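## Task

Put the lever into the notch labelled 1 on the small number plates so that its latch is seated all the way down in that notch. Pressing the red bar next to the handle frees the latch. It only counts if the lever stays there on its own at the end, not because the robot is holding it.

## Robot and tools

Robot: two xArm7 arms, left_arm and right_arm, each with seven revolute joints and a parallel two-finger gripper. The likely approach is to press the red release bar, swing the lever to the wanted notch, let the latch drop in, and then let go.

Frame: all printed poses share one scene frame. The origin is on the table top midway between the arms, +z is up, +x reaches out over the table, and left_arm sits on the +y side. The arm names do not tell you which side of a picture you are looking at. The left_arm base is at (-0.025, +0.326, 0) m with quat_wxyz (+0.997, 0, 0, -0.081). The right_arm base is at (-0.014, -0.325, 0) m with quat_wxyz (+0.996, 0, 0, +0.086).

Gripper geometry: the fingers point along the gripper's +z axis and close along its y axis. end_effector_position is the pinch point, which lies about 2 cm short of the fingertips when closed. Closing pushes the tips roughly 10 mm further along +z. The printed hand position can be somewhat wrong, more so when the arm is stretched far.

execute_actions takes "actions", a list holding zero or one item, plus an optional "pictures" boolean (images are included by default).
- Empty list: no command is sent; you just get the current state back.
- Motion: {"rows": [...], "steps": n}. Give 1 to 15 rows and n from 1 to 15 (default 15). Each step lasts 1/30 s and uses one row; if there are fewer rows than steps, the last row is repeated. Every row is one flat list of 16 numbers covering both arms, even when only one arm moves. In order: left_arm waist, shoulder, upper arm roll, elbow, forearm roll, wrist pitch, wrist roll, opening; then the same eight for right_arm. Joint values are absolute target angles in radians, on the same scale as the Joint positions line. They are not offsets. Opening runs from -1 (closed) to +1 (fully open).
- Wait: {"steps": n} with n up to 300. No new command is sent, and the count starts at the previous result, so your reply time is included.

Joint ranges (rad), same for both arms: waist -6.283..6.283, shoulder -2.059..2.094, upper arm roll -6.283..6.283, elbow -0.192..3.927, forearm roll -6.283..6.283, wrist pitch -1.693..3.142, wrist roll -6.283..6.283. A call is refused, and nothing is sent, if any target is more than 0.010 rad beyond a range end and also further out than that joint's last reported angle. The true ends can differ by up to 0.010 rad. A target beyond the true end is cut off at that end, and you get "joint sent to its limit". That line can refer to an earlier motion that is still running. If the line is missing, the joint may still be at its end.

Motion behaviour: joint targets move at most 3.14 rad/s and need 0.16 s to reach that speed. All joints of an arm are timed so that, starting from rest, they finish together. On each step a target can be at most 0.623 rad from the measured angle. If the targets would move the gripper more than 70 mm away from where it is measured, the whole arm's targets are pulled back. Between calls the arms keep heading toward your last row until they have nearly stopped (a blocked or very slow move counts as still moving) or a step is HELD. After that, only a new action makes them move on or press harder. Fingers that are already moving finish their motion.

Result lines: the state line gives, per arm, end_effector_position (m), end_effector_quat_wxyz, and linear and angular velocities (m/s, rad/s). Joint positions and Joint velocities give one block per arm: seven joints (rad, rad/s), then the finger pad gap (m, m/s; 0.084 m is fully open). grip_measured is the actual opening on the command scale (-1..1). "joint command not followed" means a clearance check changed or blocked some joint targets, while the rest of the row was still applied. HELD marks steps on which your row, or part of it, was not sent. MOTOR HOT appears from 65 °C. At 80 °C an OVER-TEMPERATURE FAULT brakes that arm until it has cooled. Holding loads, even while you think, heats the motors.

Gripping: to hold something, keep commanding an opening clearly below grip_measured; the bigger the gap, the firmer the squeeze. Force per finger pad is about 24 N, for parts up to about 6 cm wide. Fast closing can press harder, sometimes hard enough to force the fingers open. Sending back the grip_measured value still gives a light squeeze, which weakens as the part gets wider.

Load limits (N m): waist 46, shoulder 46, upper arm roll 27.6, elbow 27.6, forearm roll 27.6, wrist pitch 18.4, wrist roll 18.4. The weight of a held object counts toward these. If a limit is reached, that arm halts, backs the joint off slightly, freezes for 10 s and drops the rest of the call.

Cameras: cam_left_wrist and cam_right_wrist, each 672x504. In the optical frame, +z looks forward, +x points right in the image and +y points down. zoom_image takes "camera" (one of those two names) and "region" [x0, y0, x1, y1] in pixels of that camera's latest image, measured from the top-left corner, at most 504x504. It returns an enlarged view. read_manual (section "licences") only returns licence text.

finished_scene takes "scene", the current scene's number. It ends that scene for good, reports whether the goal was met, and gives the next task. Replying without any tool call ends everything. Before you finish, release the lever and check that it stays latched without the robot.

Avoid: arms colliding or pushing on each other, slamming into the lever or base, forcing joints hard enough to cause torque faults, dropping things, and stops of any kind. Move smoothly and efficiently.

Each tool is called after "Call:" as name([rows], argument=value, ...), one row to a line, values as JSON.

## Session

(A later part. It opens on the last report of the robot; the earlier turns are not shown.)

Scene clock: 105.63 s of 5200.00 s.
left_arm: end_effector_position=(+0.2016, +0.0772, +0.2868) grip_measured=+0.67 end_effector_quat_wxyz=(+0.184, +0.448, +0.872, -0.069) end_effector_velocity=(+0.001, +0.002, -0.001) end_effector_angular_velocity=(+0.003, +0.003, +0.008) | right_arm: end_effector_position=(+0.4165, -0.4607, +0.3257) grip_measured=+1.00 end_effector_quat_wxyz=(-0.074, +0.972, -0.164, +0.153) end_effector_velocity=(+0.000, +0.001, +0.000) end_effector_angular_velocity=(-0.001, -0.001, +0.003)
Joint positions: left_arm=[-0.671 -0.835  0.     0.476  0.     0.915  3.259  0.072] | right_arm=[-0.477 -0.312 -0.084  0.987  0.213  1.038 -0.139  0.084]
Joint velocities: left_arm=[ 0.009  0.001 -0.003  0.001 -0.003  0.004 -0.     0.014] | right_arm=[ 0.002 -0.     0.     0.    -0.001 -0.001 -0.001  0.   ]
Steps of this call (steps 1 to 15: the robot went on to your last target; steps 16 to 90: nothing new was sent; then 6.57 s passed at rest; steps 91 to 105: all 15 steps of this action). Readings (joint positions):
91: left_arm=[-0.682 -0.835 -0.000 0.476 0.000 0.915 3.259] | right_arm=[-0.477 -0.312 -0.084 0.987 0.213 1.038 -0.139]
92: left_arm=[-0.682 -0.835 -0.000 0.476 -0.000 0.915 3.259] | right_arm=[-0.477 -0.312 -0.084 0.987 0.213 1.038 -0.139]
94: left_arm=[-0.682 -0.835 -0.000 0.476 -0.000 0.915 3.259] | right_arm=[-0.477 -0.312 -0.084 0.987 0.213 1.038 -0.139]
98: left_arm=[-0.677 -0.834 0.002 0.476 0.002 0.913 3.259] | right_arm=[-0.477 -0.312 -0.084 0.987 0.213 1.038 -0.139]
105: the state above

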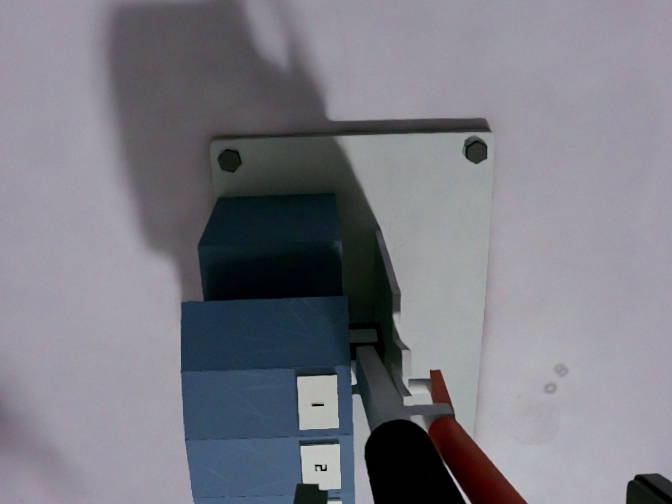

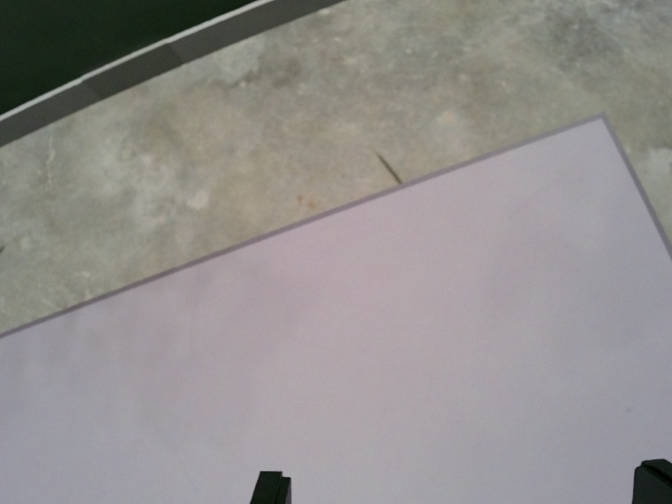

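Call:
execute_actions([
  {"rows":[[-0.671,-0.86,0,0.52,0,0.98,3.259,1,-0.477,-0.312,-0.084,0.987,0.213,1.038,-0.139,1],[-0.671,-0.885,0,0.56,0,1.05,3.259,1,-0.477,-0.312,-0.084,0.987,0.213,1.038,-0.139,1],[-0.671,-0.91,0,0.6,0,1.115,3.259,1,-0.477,-0.312,-0.084,0.987,0.213,1.038,-0.139,1],[-0.671,-0.932,0,0.644,0,1.18,3.259,1,-0.477,-0.312,-0.084,0.987,0.213,1.038,-0.139,1],[-0.671,-0.932,0,0.644,0,1.18,3.259,1,-0.477,-0.312,-0.084,0.987,0.213,1.038,-0.139,1],[-0.671,-0.932,0,0.644,0,1.18,3.259,1,-0.477,-0.312,-0.084,0.987,0.213,1.038,-0.139,1],[-0.671,-0.932,0,0.644,0,1.18,3.259,1,-0.477,-0.312,-0.084,0.987,0.213,1.038,-0.139,1],[-0.671,-0.932,0,0.644,0,1.18,3.259,1,-0.477,-0.312,-0.084,0.987,0.213,1.038,-0.139,1],[-0.70,-0.932,0,0.644,0,1.18,4.804,1,-0.477,-0.312,-0.084,0.987,0.213,1.038,-0.139,1]],"steps":15},
], pictures=false)

Call:
execute_actions([
  {"steps":20},
])

Scene clock: 121.40 s of 5200.00 s.
left_arm: end_effector_position=(+0.1791, +0.0962, +0.3563) grip_measured=+1.00 end_effector_quat_wxyz=(+0.191, +0.564, +0.802, -0.045) end_effector_velocity=(-0.038, -0.011, +0.011) end_effector_angular_velocity=(+0.701, -0.729, -2.543) | right_arm: end_effector_position=(+0.4165, -0.4607, +0.3257) grip_measured=+1.00 end_effector_quat_wxyz=(-0.074, +0.972, -0.164, +0.153) end_effector_velocity=(+0.000, -0.000, +0.001) end_effector_angular_velocity=(-0.001, -0.002, -0.001)
Joint positions: left_arm=[-0.683 -0.927  0.     0.635 -0.     1.168  3.524  0.084] | right_arm=[-0.477 -0.312 -0.084  0.987  0.213  1.038 -0.139  0.084]
Joint velocities: left_arm=[-0.115 -0.018 -0.001  0.043 -0.     0.101  2.629  0.   ] | right_arm=[-0.001 -0.001  0.     0.001 -0.    -0.001  0.     0.   ]
Steps of this call (steps 1 to 15: the robot went on to your last target; steps 16 to 90: nothing new was sent; then 12.27 s passed at rest; steps 91 to 105: all 15 steps of this action). Readings (joint positions):
91: left_arm=[-0.670 -0.835 -0.000 0.476 0.000 0.915 3.259] | right_arm=[-0.477 -0.312 -0.084 0.987 0.213 1.038 -0.139]
92: left_arm=[-0.670 -0.836 0.000 0.478 -0.000 0.921 3.259] | right_arm=[-0.477 -0.312 -0.084 0.987 0.213 1.038 -0.139]
94: left_arm=[-0.670 -0.848 0.000 0.498 -0.000 0.958 3.259] | right_arm=[-0.477 -0.312 -0.084 0.987 0.213 1.038 -0.139]
98: left_arm=[-0.671 -0.900 -0.000 0.588 0.000 1.087 3.259] | right_arm=[-0.477 -0.312 -0.084 0.987 0.213 1.038 -0.139]
105: the state above

Scene clock: 122.07 s of 5200.00 s.
left_arm: end_effector_position=(+0.1740, +0.0940, +0.3604) grip_measured=+1.00 end_effector_quat_wxyz=(+0.182, +0.932, +0.304, +0.076) end_effector_velocity=(-0.000, -0.000, +0.001) end_effector_angular_velocity=(+0.034, -0.043, -0.131) | right_arm: end_effector_position=(+0.4165, -0.4607, +0.3257) grip_measured=+1.00 end_effector_quat_wxyz=(-0.074, +0.972, -0.164, +0.153) end_effector_velocity=(+0.000, +0.001, +0.000) end_effector_angular_velocity=(+0.000, -0.001, +0.002)
Joint positions: left_arm=[-0.7   -0.932  0.     0.644 -0.     1.18   4.792  0.084] | right_arm=[-0.477 -0.312 -0.084  0.987  0.213  1.038 -0.139  0.084]
Joint velocities: left_arm=[-0.    -0.001 -0.001  0.001 -0.     0.     0.141  0.   ] | right_arm=[ 0.001  0.     0.001  0.     0.001 -0.    -0.001 -0.   ]
Steps of this call (steps 1 to 20: the robot went on to your last target). Readings (joint positions):
1: left_arm=[-0.687 -0.928 -0.000 0.636 -0.000 1.171 3.614] | right_arm=[-0.477 -0.312 -0.084 0.987 0.213 1.038 -0.139]
2: left_arm=[-0.690 -0.929 -0.000 0.638 -0.000 1.173 3.704] | right_arm=[-0.477 -0.312 -0.084 0.987 0.213 1.038 -0.139]
4: left_arm=[-0.695 -0.930 -0.000 0.641 -0.000 1.176 3.880] | right_arm=[-0.477 -0.312 -0.084 0.987 0.213 1.038 -0.139]
8: left_arm=[-0.699 -0.931 -0.000 0.643 0.000 1.179 4.221] | right_arm=[-0.477 -0.312 -0.084 0.987 0.213 1.038 -0.139]
20: the state above

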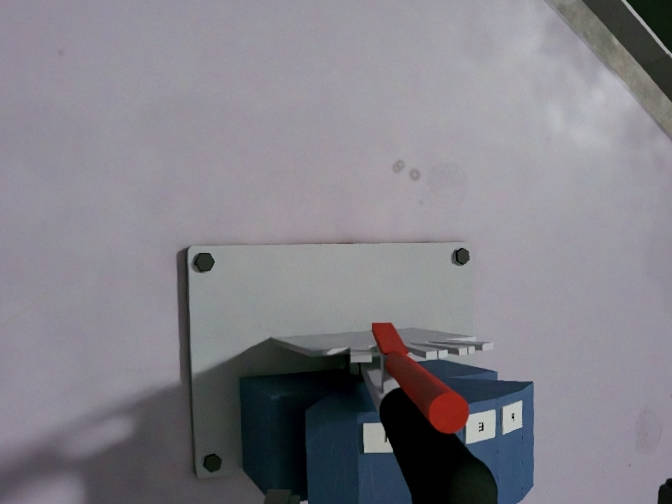

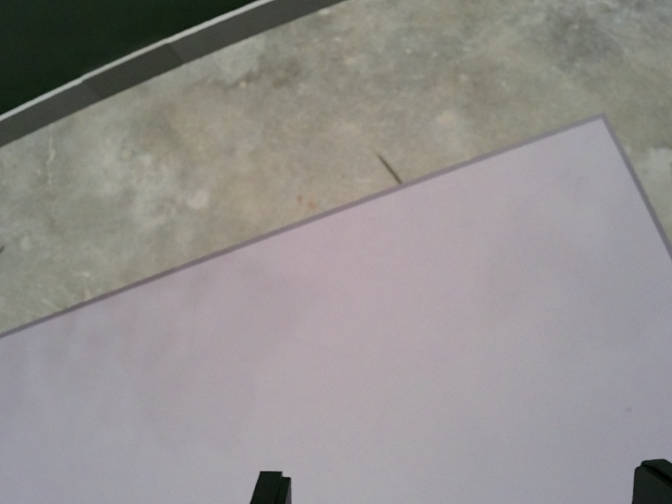

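Call:
zoom_image(camera="cam_left_wrist", region=[320,300,520,450])

Region (320, 300, 520, 450) of cam_left_wrist's 672x504 image, scaled by 2.520, with more detail than that image has; it fills the top 378 rows of this view, and the rest is white.

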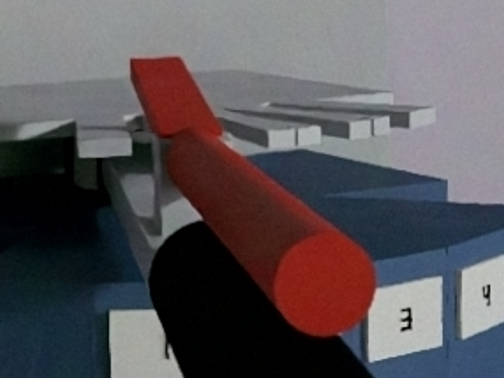

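Call:
execute_actions([
  {"rows":[[-0.70,-0.91,0,0.6,0,1.115,4.804,1,-0.477,-0.312,-0.084,0.987,0.213,1.038,-0.139,1],[-0.70,-0.885,0,0.56,0,1.05,4.804,1,-0.477,-0.312,-0.084,0.987,0.213,1.038,-0.139,1],[-0.70,-0.86,0,0.52,0,0.98,4.804,1,-0.477,-0.312,-0.084,0.987,0.213,1.038,-0.139,1],[-0.70,-0.835,0,0.476,0,0.915,4.804,1,-0.477,-0.312,-0.084,0.987,0.213,1.038,-0.139,1]],"steps":15},
])

Scene clock: 135.20 s of 5200.00 s.
left_arm: end_effector_position=(+0.1938, +0.0710, +0.2890) grip_measured=+1.00 end_effector_quat_wxyz=(+0.181, +0.934, +0.298, +0.077) end_effector_velocity=(+0.007, -0.009, -0.004) end_effector_angular_velocity=(-0.033, -0.029, -0.001) | right_arm: end_effector_position=(+0.4165, -0.4607, +0.3257) grip_measured=+1.00 end_effector_quat_wxyz=(-0.074, +0.972, -0.164, +0.153) end_effector_velocity=(+0.000, -0.000, +0.000) end_effector_angular_velocity=(-0.000, -0.002, -0.001)
Joint positions: left_arm=[-0.7   -0.837 -0.     0.481  0.     0.922  4.804  0.084] | right_arm=[-0.477 -0.312 -0.084  0.987  0.213  1.038 -0.139  0.084]
Joint velocities: left_arm=[ 0.     0.012 -0.001 -0.026  0.    -0.082  0.     0.   ] | right_arm=[-0.001 -0.     0.001  0.     0.001 -0.001  0.     0.   ]
Steps of this call (steps 1 to 30: the robot went on to your last target; steps 31 to 100: nothing new was sent; then 9.30 s passed at rest; steps 101 to 115: all 15 steps of this action). Readings (joint positions):
101: left_arm=[-0.700 -0.932 0.000 0.644 -0.000 1.180 4.804] | right_arm=[-0.477 -0.312 -0.084 0.987 0.213 1.038 -0.139]
102: left_arm=[-0.700 -0.931 -0.000 0.642 0.000 1.174 4.804] | right_arm=[-0.477 -0.312 -0.084 0.987 0.213 1.038 -0.139]
104: left_arm=[-0.700 -0.920 -0.000 0.622 0.000 1.138 4.804] | right_arm=[-0.477 -0.312 -0.084 0.987 0.213 1.038 -0.139]
108: left_arm=[-0.700 -0.868 0.000 0.532 -0.000 1.008 4.804] | right_arm=[-0.477 -0.312 -0.084 0.987 0.213 1.038 -0.139]
115: the state above

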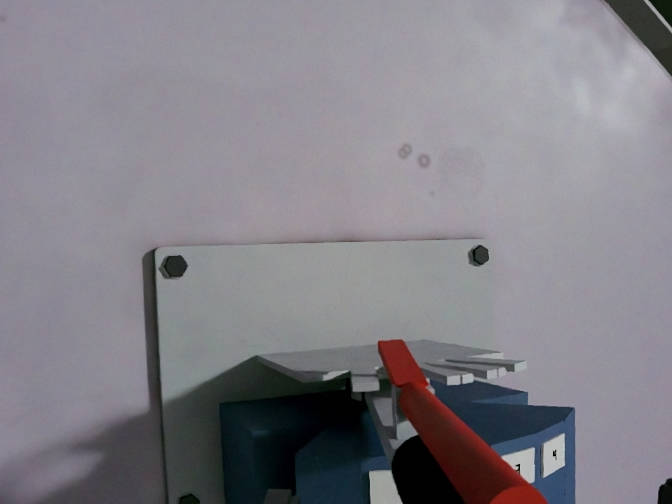

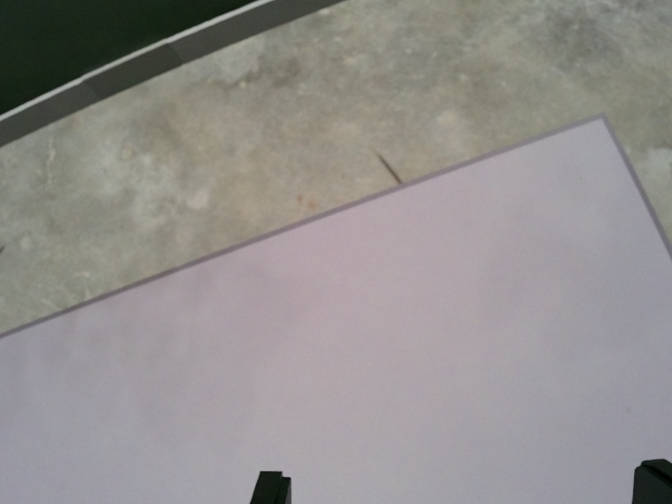

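Close on the handle.

Call:
execute_actions([
  {"rows":[[-0.70,-0.835,0,0.476,0,0.915,4.804,0.5,-0.477,-0.312,-0.084,0.987,0.213,1.038,-0.139,1],[-0.70,-0.835,0,0.476,0,0.915,4.804,0.2,-0.477,-0.312,-0.084,0.987,0.213,1.038,-0.139,1],[-0.70,-0.835,0,0.476,0,0.915,4.804,0,-0.477,-0.312,-0.084,0.987,0.213,1.038,-0.139,1],[-0.70,-0.835,0,0.476,0,0.915,4.804,-0.2,-0.477,-0.312,-0.084,0.987,0.213,1.038,-0.139,1],[-0.70,-0.835,0,0.476,0,0.915,4.804,-0.2,-0.477,-0.312,-0.084,0.987,0.213,1.038,-0.139,1],[-0.70,-0.835,0,0.476,0,0.915,4.804,-0.2,-0.477,-0.312,-0.084,0.987,0.213,1.038,-0.139,1],[-0.70,-0.835,0,0.476,0,0.915,4.804,-0.35,-0.477,-0.312,-0.084,0.987,0.213,1.038,-0.139,1],[-0.70,-0.835,0,0.476,0,0.915,4.804,-0.35,-0.477,-0.312,-0.084,0.987,0.213,1.038,-0.139,1],[-0.70,-0.835,0,0.476,0,0.915,4.804,-0.45,-0.477,-0.312,-0.084,0.987,0.213,1.038,-0.139,1],[-0.70,-0.835,0,0.476,0,0.915,4.804,-0.55,-0.477,-0.312,-0.084,0.987,0.213,1.038,-0.139,1],[-0.70,-0.835,0,0.476,0,0.915,4.804,-0.7,-0.477,-0.312,-0.084,0.987,0.213,1.038,-0.139,1]],"steps":15},
])

Call:
execute_actions([
  {"steps":15},
])

Call:
zoom_image(camera="cam_left_wrist", region=[300,320,540,500])

Scene clock: 143.03 s of 5200.00 s.
left_arm: end_effector_position=(+0.1937, +0.0711, +0.2861) grip_measured=-0.48 end_effector_quat_wxyz=(+0.180, +0.934, +0.298, +0.076) end_effector_velocity=(+0.000, -0.000, -0.000) end_effector_angular_velocity=(-0.001, +0.000, -0.000) | right_arm: end_effector_position=(+0.4165, -0.4607, +0.3257) grip_measured=+1.00 end_effector_quat_wxyz=(-0.074, +0.972, -0.164, +0.153) end_effector_velocity=(+0.000, +0.000, -0.000) end_effector_angular_velocity=(+0.002, +0.001, -0.000)
Joint positions: left_arm=[-0.7   -0.835  0.     0.475  0.     0.917  4.804  0.023] | right_arm=[-0.477 -0.312 -0.084  0.987  0.213  1.038 -0.139  0.084]
Joint velocities: left_arm=[-0.     0.001 -0.     0.    -0.001 -0.002  0.    -0.   ] | right_arm=[ 0.001  0.    -0.     0.     0.001  0.001  0.001  0.   ]
Steps of this call (steps 1 to 15: the robot went on to your last target; steps 16 to 90: nothing new was sent; then 4.33 s passed at rest; steps 91 to 105: all 15 steps of this action). Readings (joint positions):
91: left_arm=[-0.700 -0.835 0.000 0.476 -0.000 0.915 4.804] | right_arm=[-0.477 -0.312 -0.084 0.987 0.213 1.038 -0.139]
92: left_arm=[-0.700 -0.835 -0.000 0.476 0.000 0.915 4.804] | right_arm=[-0.477 -0.312 -0.084 0.987 0.213 1.038 -0.139]
94: left_arm=[-0.700 -0.835 -0.000 0.476 0.000 0.915 4.804] | right_arm=[-0.477 -0.312 -0.084 0.987 0.213 1.038 -0.139]
98: left_arm=[-0.700 -0.835 0.000 0.476 -0.000 0.915 4.804] | right_arm=[-0.477 -0.312 -0.084 0.987 0.213 1.038 -0.139]
105: the state above

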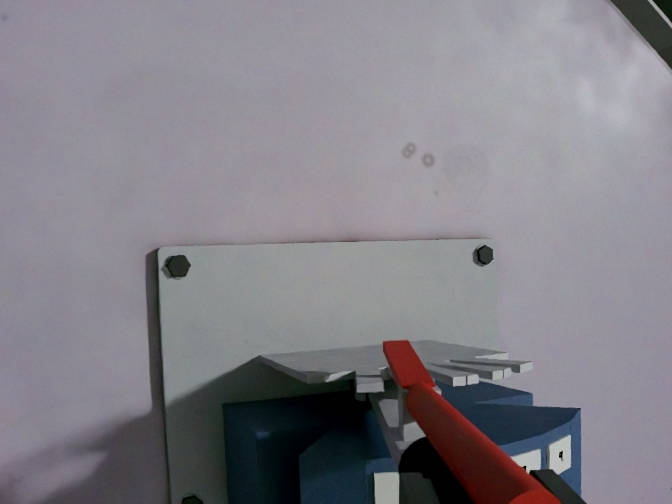

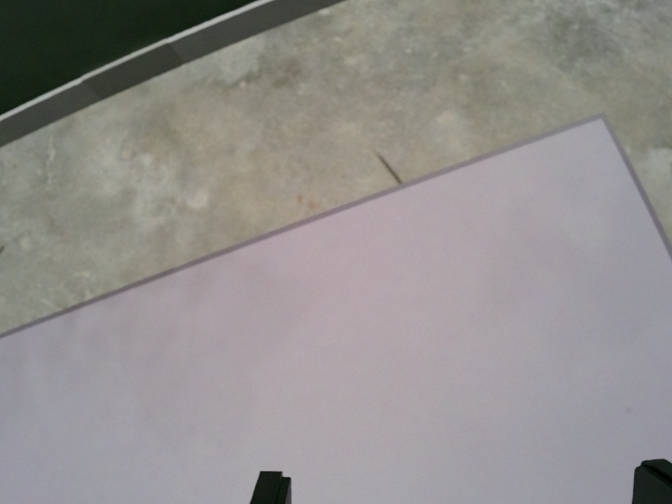

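Scene clock: 143.53 s of 5200.00 s.
left_arm: end_effector_position=(+0.1938, +0.0710, +0.2863) grip_measured=-0.48 end_effector_quat_wxyz=(+0.180, +0.934, +0.298, +0.076) end_effector_velocity=(-0.000, -0.001, +0.000) end_effector_angular_velocity=(-0.001, -0.001, -0.001) | right_arm: end_effector_position=(+0.4165, -0.4607, +0.3257) grip_measured=+1.00 end_effector_quat_wxyz=(-0.074, +0.972, -0.164, +0.153) end_effector_velocity=(-0.000, -0.000, -0.000) end_effector_angular_velocity=(-0.000, +0.000, -0.000)
Joint positions: left_arm=[-0.7   -0.835  0.     0.475  0.     0.916  4.804  0.023] | right_arm=[-0.477 -0.312 -0.084  0.987  0.213  1.038 -0.139  0.084]
Joint velocities: left_arm=[-0.     0.001 -0.001  0.001 -0.    -0.001 -0.    -0.   ] | right_arm=[-0.001 -0.001  0.001 -0.    -0.     0.    -0.     0.   ]
Steps of this call (steps 1 to 15: the robot went on to your last target). Readings (joint positions):
1: left_arm=[-0.700 -0.835 0.000 0.475 0.000 0.917 4.804] | right_arm=[-0.477 -0.312 -0.084 0.987 0.213 1.038 -0.139]
2: left_arm=[-0.700 -0.835 0.000 0.475 0.000 0.917 4.804] | right_arm=[-0.477 -0.312 -0.084 0.987 0.213 1.038 -0.139]
4: left_arm=[-0.700 -0.835 0.000 0.475 0.000 0.917 4.804] | right_arm=[-0.477 -0.312 -0.084 0.987 0.213 1.038 -0.139]
8: left_arm=[-0.700 -0.835 0.000 0.475 0.000 0.916 4.804] | right_arm=[-0.477 -0.312 -0.084 0.987 0.213 1.038 -0.139]
15: the state above
All arms were judged still, so your last target was given up. Only a new action makes them travel on or press farther. Fingers that are still opening or closing keep moving.

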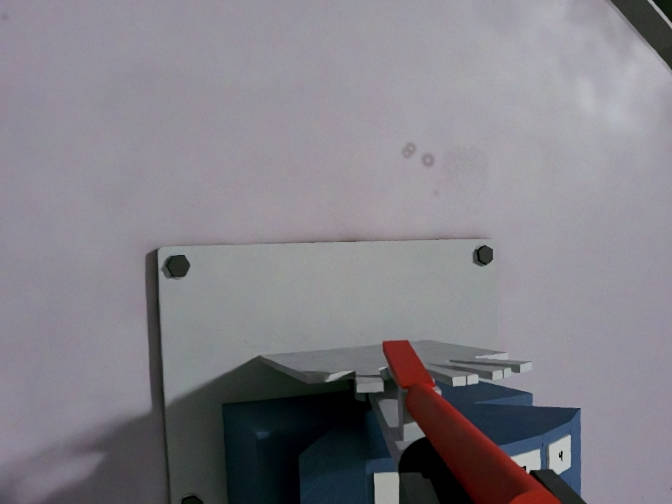

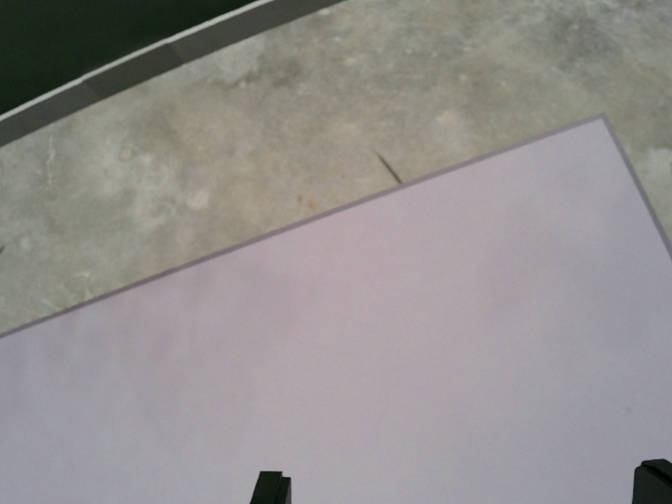

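Region (300, 320, 540, 500) of cam_left_wrist's 672x504 image, scaled by 2.100, with more detail than that image has; it fills the top 378 rows of this view, and the rest is white.

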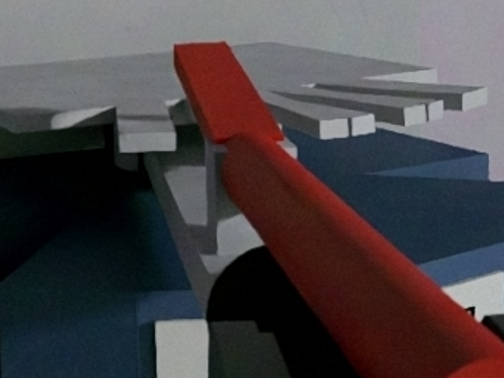

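Call:
execute_actions([
  {"rows":[[-0.70,-0.838,0,0.4745,0,0.914,4.804,-0.7,-0.477,-0.312,-0.084,0.987,0.213,1.038,-0.139,1],[-0.70,-0.841,0,0.473,0,0.913,4.804,-0.7,-0.477,-0.312,-0.084,0.987,0.213,1.038,-0.139,1],[-0.70,-0.844,0,0.4715,0,0.912,4.804,-0.7,-0.477,-0.312,-0.084,0.987,0.213,1.038,-0.139,1],[-0.70,-0.847,0,0.470,0,0.9115,4.804,-0.7,-0.477,-0.312,-0.084,0.987,0.213,1.038,-0.139,1],[-0.70,-0.85,0,0.4685,0,0.911,4.804,-0.7,-0.477,-0.312,-0.084,0.987,0.213,1.038,-0.139,1],[-0.70,-0.853,0,0.467,0,0.910,4.804,-0.7,-0.477,-0.312,-0.084,0.987,0.213,1.038,-0.139,1],[-0.70,-0.856,0,0.4655,0,0.9095,4.804,-0.7,-0.477,-0.312,-0.084,0.987,0.213,1.038,-0.139,1],[-0.70,-0.859,0,0.464,0,0.909,4.804,-0.7,-0.477,-0.312,-0.084,0.987,0.213,1.038,-0.139,1],[-0.70,-0.862,0,0.4625,0,0.908,4.804,-0.7,-0.477,-0.312,-0.084,0.987,0.213,1.038,-0.139,1],[-0.70,-0.865,0,0.461,0,0.907,4.804,-0.7,-0.477,-0.312,-0.084,0.987,0.213,1.038,-0.139,1]],"steps":15},
])

Call:
zoom_image(camera="cam_left_wrist", region=[300,320,540,500])

Scene clock: 154.73 s of 5200.00 s.
left_arm: end_effector_position=(+0.1927, +0.0721, +0.2897) grip_measured=-0.47 end_effector_quat_wxyz=(+0.190, +0.932, +0.297, +0.081) end_effector_velocity=(-0.002, +0.002, +0.007) end_effector_angular_velocity=(-0.021, -0.018, -0.000) | right_arm: end_effector_position=(+0.4165, -0.4607, +0.3257) grip_measured=+1.00 end_effector_quat_wxyz=(-0.074, +0.972, -0.164, +0.153) end_effector_velocity=(+0.000, +0.001, +0.000) end_effector_angular_velocity=(-0.000, -0.001, +0.003)
Joint positions: left_arm=[-0.7   -0.861 -0.     0.462 -0.     0.907  4.804  0.023] | right_arm=[-0.477 -0.312 -0.084  0.987  0.213  1.038 -0.139  0.084]
Joint velocities: left_arm=[-0.    -0.036 -0.001 -0.009 -0.001 -0.002 -0.     0.001] | right_arm=[ 0.001 -0.001  0.    -0.     0.    -0.    -0.001  0.   ]
Steps of this call (steps 1 to 90: nothing new was sent; then 7.70 s passed at rest; steps 91 to 105: all 15 steps of this action). Readings (joint positions):
91: left_arm=[-0.700 -0.835 0.000 0.476 0.000 0.915 4.804] | right_arm=[-0.477 -0.312 -0.084 0.987 0.213 1.038 -0.139]
92: left_arm=[-0.700 -0.835 0.000 0.476 0.000 0.915 4.804] | right_arm=[-0.477 -0.312 -0.084 0.987 0.213 1.038 -0.139]
94: left_arm=[-0.700 -0.837 0.000 0.474 -0.000 0.913 4.804] | right_arm=[-0.477 -0.312 -0.084 0.987 0.213 1.038 -0.139]
98: left_arm=[-0.700 -0.844 -0.000 0.469 0.000 0.909 4.804] | right_arm=[-0.477 -0.312 -0.084 0.987 0.213 1.038 -0.139]
105: the state above

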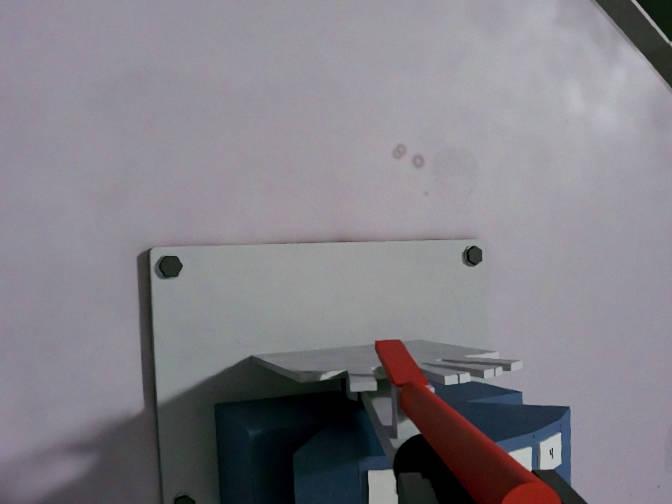

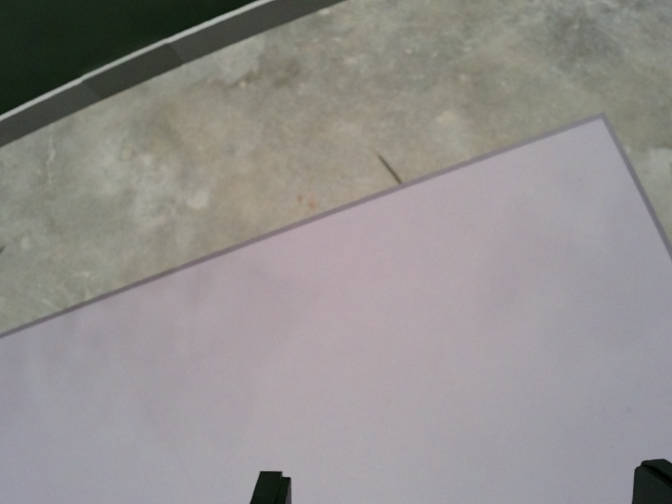

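Region (300, 320, 540, 500) of cam_left_wrist's 672x504 image, scaled by 2.100, with more detail than that image has; it fills the top 378 rows of this view, and the rest is white.

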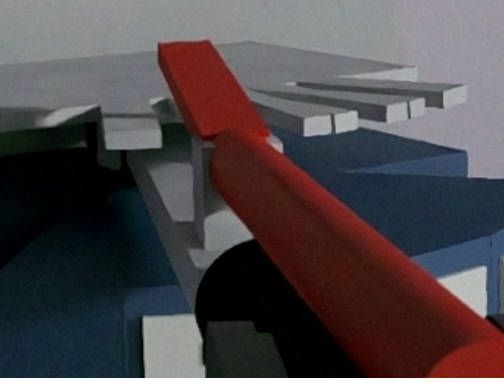

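Call:
execute_actions([
  {"rows":[[-0.70,-0.868,0,0.457,0,0.905,4.804,-0.7,-0.477,-0.312,-0.084,0.987,0.213,1.038,-0.139,1],[-0.70,-0.871,0,0.453,0,0.9035,4.804,-0.7,-0.477,-0.312,-0.084,0.987,0.213,1.038,-0.139,1],[-0.70,-0.874,0,0.449,0,0.902,4.804,-0.7,-0.477,-0.312,-0.084,0.987,0.213,1.038,-0.139,1],[-0.70,-0.877,0,0.445,0,0.900,4.804,-0.7,-0.477,-0.312,-0.084,0.987,0.213,1.038,-0.139,1],[-0.70,-0.88,0,0.441,0,0.8985,4.804,-0.7,-0.477,-0.312,-0.084,0.987,0.213,1.038,-0.139,1],[-0.70,-0.883,0,0.438,0,0.897,4.804,-0.7,-0.477,-0.312,-0.084,0.987,0.213,1.038,-0.139,1],[-0.70,-0.886,0,0.435,0,0.8955,4.804,-0.7,-0.477,-0.312,-0.084,0.987,0.213,1.038,-0.139,1],[-0.70,-0.889,0,0.432,0,0.894,4.804,-0.7,-0.477,-0.312,-0.084,0.987,0.213,1.038,-0.139,1],[-0.70,-0.892,0,0.429,0,0.8925,4.804,-0.7,-0.477,-0.312,-0.084,0.987,0.213,1.038,-0.139,1],[-0.70,-0.895,0,0.426,0,0.891,4.804,-0.7,-0.477,-0.312,-0.084,0.987,0.213,1.038,-0.139,1]],"steps":15},
])

Call:
zoom_image(camera="cam_left_wrist", region=[300,320,540,500])

Scene clock: 169.43 s of 5200.00 s.
left_arm: end_effector_position=(+0.1905, +0.0750, +0.2881) grip_measured=-0.47 end_effector_quat_wxyz=(+0.199, +0.930, +0.297, +0.084) end_effector_velocity=(-0.002, +0.002, -0.002) end_effector_angular_velocity=(-0.013, -0.011, -0.000) | right_arm: end_effector_position=(+0.4165, -0.4607, +0.3257) grip_measured=+1.00 end_effector_quat_wxyz=(-0.074, +0.972, -0.164, +0.153) end_effector_velocity=(-0.000, +0.000, -0.000) end_effector_angular_velocity=(+0.000, +0.002, +0.001)
Joint positions: left_arm=[-0.7   -0.894  0.     0.433  0.     0.892  4.804  0.024] | right_arm=[-0.477 -0.312 -0.084  0.987  0.213  1.038 -0.139  0.084]
Joint velocities: left_arm=[-0.    -0.03   0.    -0.029 -0.    -0.016 -0.     0.   ] | right_arm=[ 0.     0.    -0.    -0.    -0.001  0.002 -0.     0.   ]
Steps of this call (steps 1 to 15: the robot went on to your last target; steps 16 to 90: nothing new was sent; then 11.20 s passed at rest; steps 91 to 105: all 15 steps of this action). Readings (joint positions):
91: left_arm=[-0.700 -0.865 -0.000 0.461 -0.000 0.907 4.804] | right_arm=[-0.477 -0.312 -0.084 0.987 0.213 1.038 -0.139]
92: left_arm=[-0.700 -0.865 -0.000 0.461 -0.000 0.907 4.804] | right_arm=[-0.477 -0.312 -0.084 0.987 0.213 1.038 -0.139]
94: left_arm=[-0.700 -0.868 0.000 0.458 0.000 0.905 4.804] | right_arm=[-0.477 -0.312 -0.084 0.987 0.213 1.038 -0.139]
98: left_arm=[-0.700 -0.878 0.000 0.449 0.000 0.900 4.804] | right_arm=[-0.477 -0.312 -0.084 0.987 0.213 1.038 -0.139]
105: the state above

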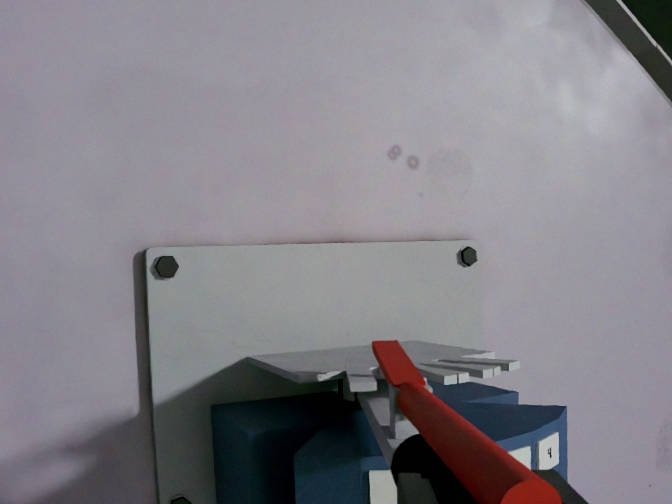

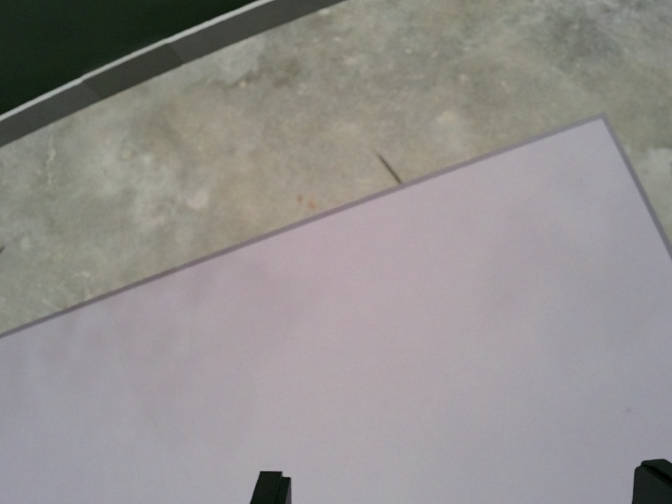

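Region (300, 320, 540, 500) of cam_left_wrist's 672x504 image, scaled by 2.100, with more detail than that image has; it fills the top 378 rows of this view, and the rest is white.

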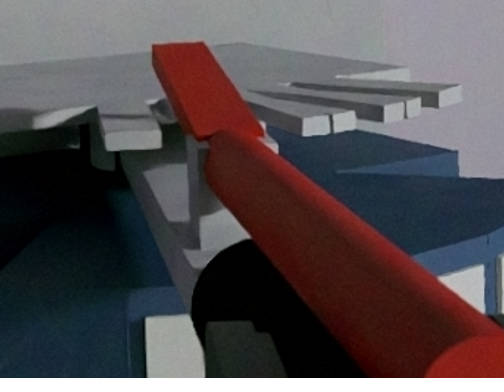

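Call:
execute_actions([
  {"rows":[[-0.70,-0.898,0,0.423,0,0.890,4.804,-0.7,-0.477,-0.312,-0.084,0.987,0.213,1.038,-0.139,1],[-0.70,-0.901,0,0.420,0,0.8885,4.804,-0.7,-0.477,-0.312,-0.084,0.987,0.213,1.038,-0.139,1],[-0.70,-0.904,0,0.417,0,0.887,4.804,-0.7,-0.477,-0.312,-0.084,0.987,0.213,1.038,-0.139,1],[-0.70,-0.907,0,0.414,0,0.886,4.804,-0.7,-0.477,-0.312,-0.084,0.987,0.213,1.038,-0.139,1],[-0.70,-0.91,0,0.411,0,0.8845,4.804,-0.7,-0.477,-0.312,-0.084,0.987,0.213,1.038,-0.139,1],[-0.70,-0.913,0,0.408,0,0.883,4.804,-0.7,-0.477,-0.312,-0.084,0.987,0.213,1.038,-0.139,1],[-0.70,-0.916,0,0.405,0,0.882,4.804,-0.7,-0.477,-0.312,-0.084,0.987,0.213,1.038,-0.139,1],[-0.70,-0.919,0,0.402,0,0.8805,4.804,-0.7,-0.477,-0.312,-0.084,0.987,0.213,1.038,-0.139,1],[-0.70,-0.922,0,0.399,0,0.879,4.804,-0.7,-0.477,-0.312,-0.084,0.987,0.213,1.038,-0.139,1]],"steps":15},
])

Call:
zoom_image(camera="cam_left_wrist", region=[300,320,540,500])

Scene clock: 176.43 s of 5200.00 s.
left_arm: end_effector_position=(+0.1878, +0.0781, +0.2831) grip_measured=-0.47 end_effector_quat_wxyz=(+0.203, +0.929, +0.297, +0.086) end_effector_velocity=(-0.002, +0.002, -0.002) end_effector_angular_velocity=(-0.007, -0.007, -0.000) | right_arm: end_effector_position=(+0.4165, -0.4607, +0.3257) grip_measured=+1.00 end_effector_quat_wxyz=(-0.074, +0.972, -0.164, +0.153) end_effector_velocity=(+0.000, +0.001, -0.000) end_effector_angular_velocity=(+0.001, +0.001, +0.001)
Joint positions: left_arm=[-0.7   -0.921  0.     0.403  0.     0.879  4.804  0.023] | right_arm=[-0.477 -0.312 -0.084  0.987  0.213  1.038 -0.139  0.084]
Joint velocities: left_arm=[ 0.    -0.021 -0.001 -0.019  0.    -0.008 -0.     0.   ] | right_arm=[ 0.001  0.     0.    -0.     0.001  0.001 -0.     0.   ]
Steps of this call (steps 1 to 15: the robot went on to your last target; steps 16 to 90: nothing new was sent; then 3.50 s passed at rest; steps 91 to 105: all 15 steps of this action). Readings (joint positions):
91: left_arm=[-0.700 -0.895 0.000 0.426 0.000 0.891 4.804] | right_arm=[-0.477 -0.312 -0.084 0.987 0.213 1.038 -0.139]
92: left_arm=[-0.700 -0.895 0.000 0.425 0.000 0.891 4.804] | right_arm=[-0.477 -0.312 -0.084 0.987 0.213 1.038 -0.139]
94: left_arm=[-0.700 -0.897 0.000 0.423 0.000 0.889 4.804] | right_arm=[-0.477 -0.312 -0.084 0.987 0.213 1.038 -0.139]
98: left_arm=[-0.700 -0.906 0.000 0.415 0.000 0.884 4.804] | right_arm=[-0.477 -0.312 -0.084 0.987 0.213 1.038 -0.139]
105: the state above

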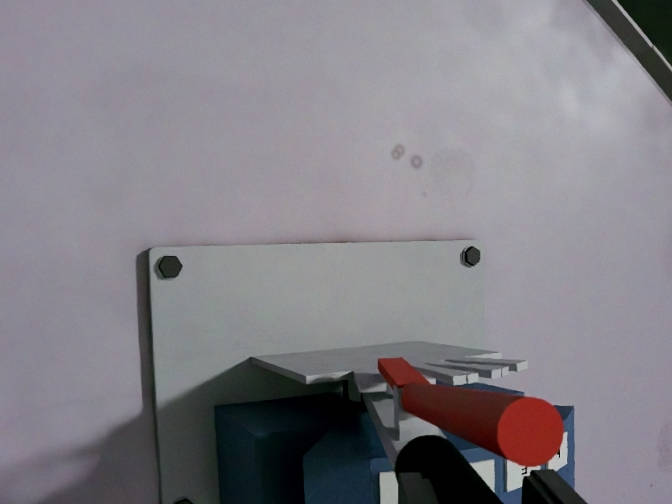

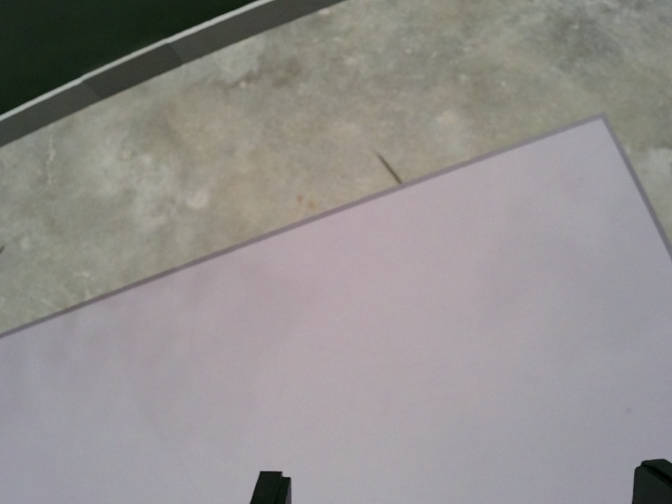

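Region (300, 320, 540, 500) of cam_left_wrist's 672x504 image, scaled by 2.100, with more detail than that image has; it fills the top 378 rows of this view, and the rest is white.

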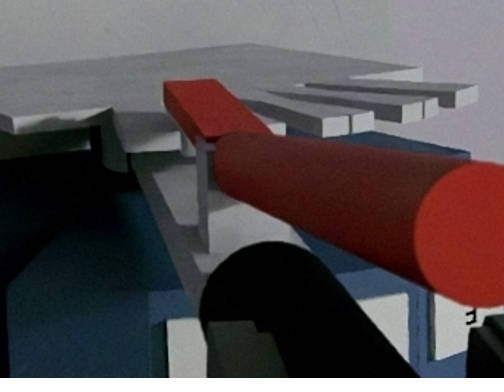

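Call:
execute_actions([
  {"rows":[[-0.70,-0.921,0,0.402,0,0.879,4.804,-0.45,-0.477,-0.312,-0.084,0.987,0.213,1.038,-0.139,1],[-0.70,-0.921,0,0.402,0,0.879,4.804,-0.3,-0.477,-0.312,-0.084,0.987,0.213,1.038,-0.139,1],[-0.70,-0.921,0,0.402,0,0.879,4.804,0,-0.477,-0.312,-0.084,0.987,0.213,1.038,-0.139,1],[-0.70,-0.921,0,0.402,0,0.879,4.804,0.5,-0.477,-0.312,-0.084,0.987,0.213,1.038,-0.139,1],[-0.70,-0.921,0,0.402,0,0.879,4.804,1,-0.477,-0.312,-0.084,0.987,0.213,1.038,-0.139,1],[-0.70,-0.921,0,0.402,0,0.879,4.804,1,-0.477,-0.312,-0.084,0.987,0.213,1.038,-0.139,1],[-0.70,-0.921,0,0.402,0,0.879,4.804,1,-0.477,-0.312,-0.084,0.987,0.213,1.038,-0.139,1],[-0.70,-0.921,0,0.402,0,0.879,4.804,1,-0.477,-0.312,-0.084,0.987,0.213,1.038,-0.139,1],[-0.70,-0.95,0,0.45,0,0.96,4.804,1,-0.477,-0.312,-0.084,0.987,0.213,1.038,-0.139,1],[-0.70,-0.98,0,0.50,0,1.04,4.804,1,-0.477,-0.312,-0.084,0.987,0.213,1.038,-0.139,1],[-0.70,-1.01,0,0.57,0,1.14,4.804,1,-0.477,-0.312,-0.084,0.987,0.213,1.038,-0.139,1]],"steps":15},
], pictures=false)

Call:
execute_actions([
  {"rows":[[-0.70,-0.98,0,0.68,0,1.2,4.804,1,-0.477,-0.312,-0.084,0.987,0.213,1.038,-0.139,1]],"steps":15},
])

Scene clock: 184.37 s of 5200.00 s.
left_arm: end_effector_position=(+0.1784, +0.0889, +0.3239) grip_measured=+0.99 end_effector_quat_wxyz=(+0.202, +0.930, +0.297, +0.085) end_effector_velocity=(-0.064, +0.075, +0.338) end_effector_angular_velocity=(-0.115, -0.101, -0.001) | right_arm: end_effector_position=(+0.4165, -0.4607, +0.3257) grip_measured=+1.00 end_effector_quat_wxyz=(-0.074, +0.972, -0.164, +0.153) end_effector_velocity=(-0.000, -0.001, -0.001) end_effector_angular_velocity=(-0.001, +0.001, -0.002)
Joint positions: left_arm=[-0.7   -0.973 -0.     0.499 -0.     1.03   4.804  0.084] | right_arm=[-0.477 -0.312 -0.084  0.987  0.213  1.038 -0.139  0.084]
Joint velocities: left_arm=[-0.    -0.38   0.     0.744  0.001  0.971  0.001  0.006] | right_arm=[-0.001  0.001 -0.    -0.    -0.001 -0.001  0.    -0.   ]
Steps of this call (steps 1 to 15: the robot went on to your last target; steps 16 to 90: nothing new was sent; then 4.43 s passed at rest; steps 91 to 105: all 15 steps of this action). Readings (joint positions):
91: left_arm=[-0.700 -0.922 -0.000 0.399 -0.000 0.879 4.804] | right_arm=[-0.477 -0.312 -0.084 0.987 0.213 1.038 -0.139]
92: left_arm=[-0.700 -0.922 -0.000 0.399 -0.000 0.879 4.804] | right_arm=[-0.477 -0.312 -0.084 0.987 0.213 1.038 -0.139]
94: left_arm=[-0.700 -0.921 -0.000 0.398 -0.000 0.879 4.804] | right_arm=[-0.477 -0.312 -0.084 0.987 0.213 1.038 -0.139]
98: left_arm=[-0.700 -0.920 -0.000 0.399 -0.000 0.879 4.804] | right_arm=[-0.477 -0.312 -0.084 0.987 0.213 1.038 -0.139]
105: the state above

Scene clock: 184.87 s of 5200.00 s.
left_arm: end_effector_position=(+0.1705, +0.0981, +0.3885) grip_measured=+1.00 end_effector_quat_wxyz=(+0.209, +0.928, +0.296, +0.088) end_effector_velocity=(+0.000, +0.000, +0.009) end_effector_angular_velocity=(-0.007, -0.005, +0.001) | right_arm: end_effector_position=(+0.4165, -0.4607, +0.3257) grip_measured=+1.00 end_effector_quat_wxyz=(-0.074, +0.972, -0.164, +0.153) end_effector_velocity=(+0.000, +0.000, -0.000) end_effector_angular_velocity=(-0.001, -0.000, +0.001)
Joint positions: left_arm=[-0.7   -0.98   0.     0.677 -0.     1.199  4.804  0.084] | right_arm=[-0.477 -0.312 -0.084  0.987  0.213  1.038 -0.139  0.084]
Joint velocities: left_arm=[ 0.     0.001  0.001  0.022 -0.     0.012 -0.     0.   ] | right_arm=[ 0.001  0.     0.001 -0.001 -0.001 -0.001 -0.    -0.   ]
Steps of this call (steps 1 to 15: all 15 steps of this action). Readings (joint positions):
1: left_arm=[-0.700 -0.985 -0.000 0.522 0.000 1.060 4.804] | right_arm=[-0.477 -0.312 -0.084 0.987 0.213 1.038 -0.139]
2: left_arm=[-0.700 -0.992 -0.000 0.544 0.000 1.087 4.804] | right_arm=[-0.477 -0.312 -0.084 0.987 0.213 1.038 -0.139]
4: left_arm=[-0.700 -0.992 -0.000 0.593 0.000 1.134 4.804] | right_arm=[-0.477 -0.312 -0.084 0.987 0.213 1.038 -0.139]
8: left_arm=[-0.700 -0.983 0.000 0.661 0.000 1.183 4.804] | right_arm=[-0.477 -0.312 -0.084 0.987 0.213 1.038 -0.139]
15: the state above

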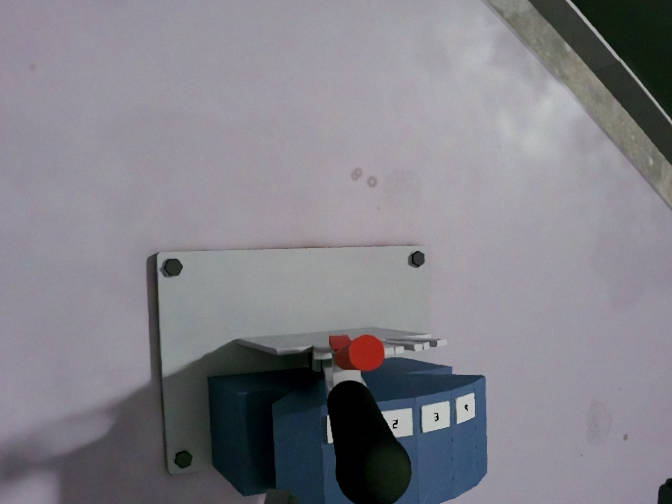

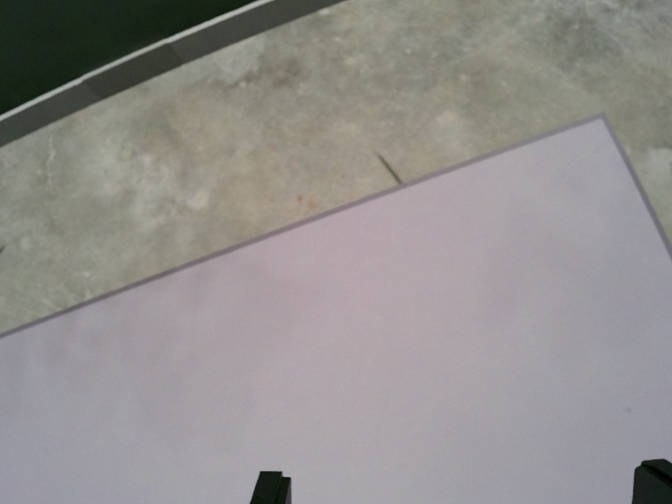

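Latched at plate 1 (plates 2, 3 and 4 are visible beside it).

Call:
finished_scene(scene=2)

The scene is finished: the task was done.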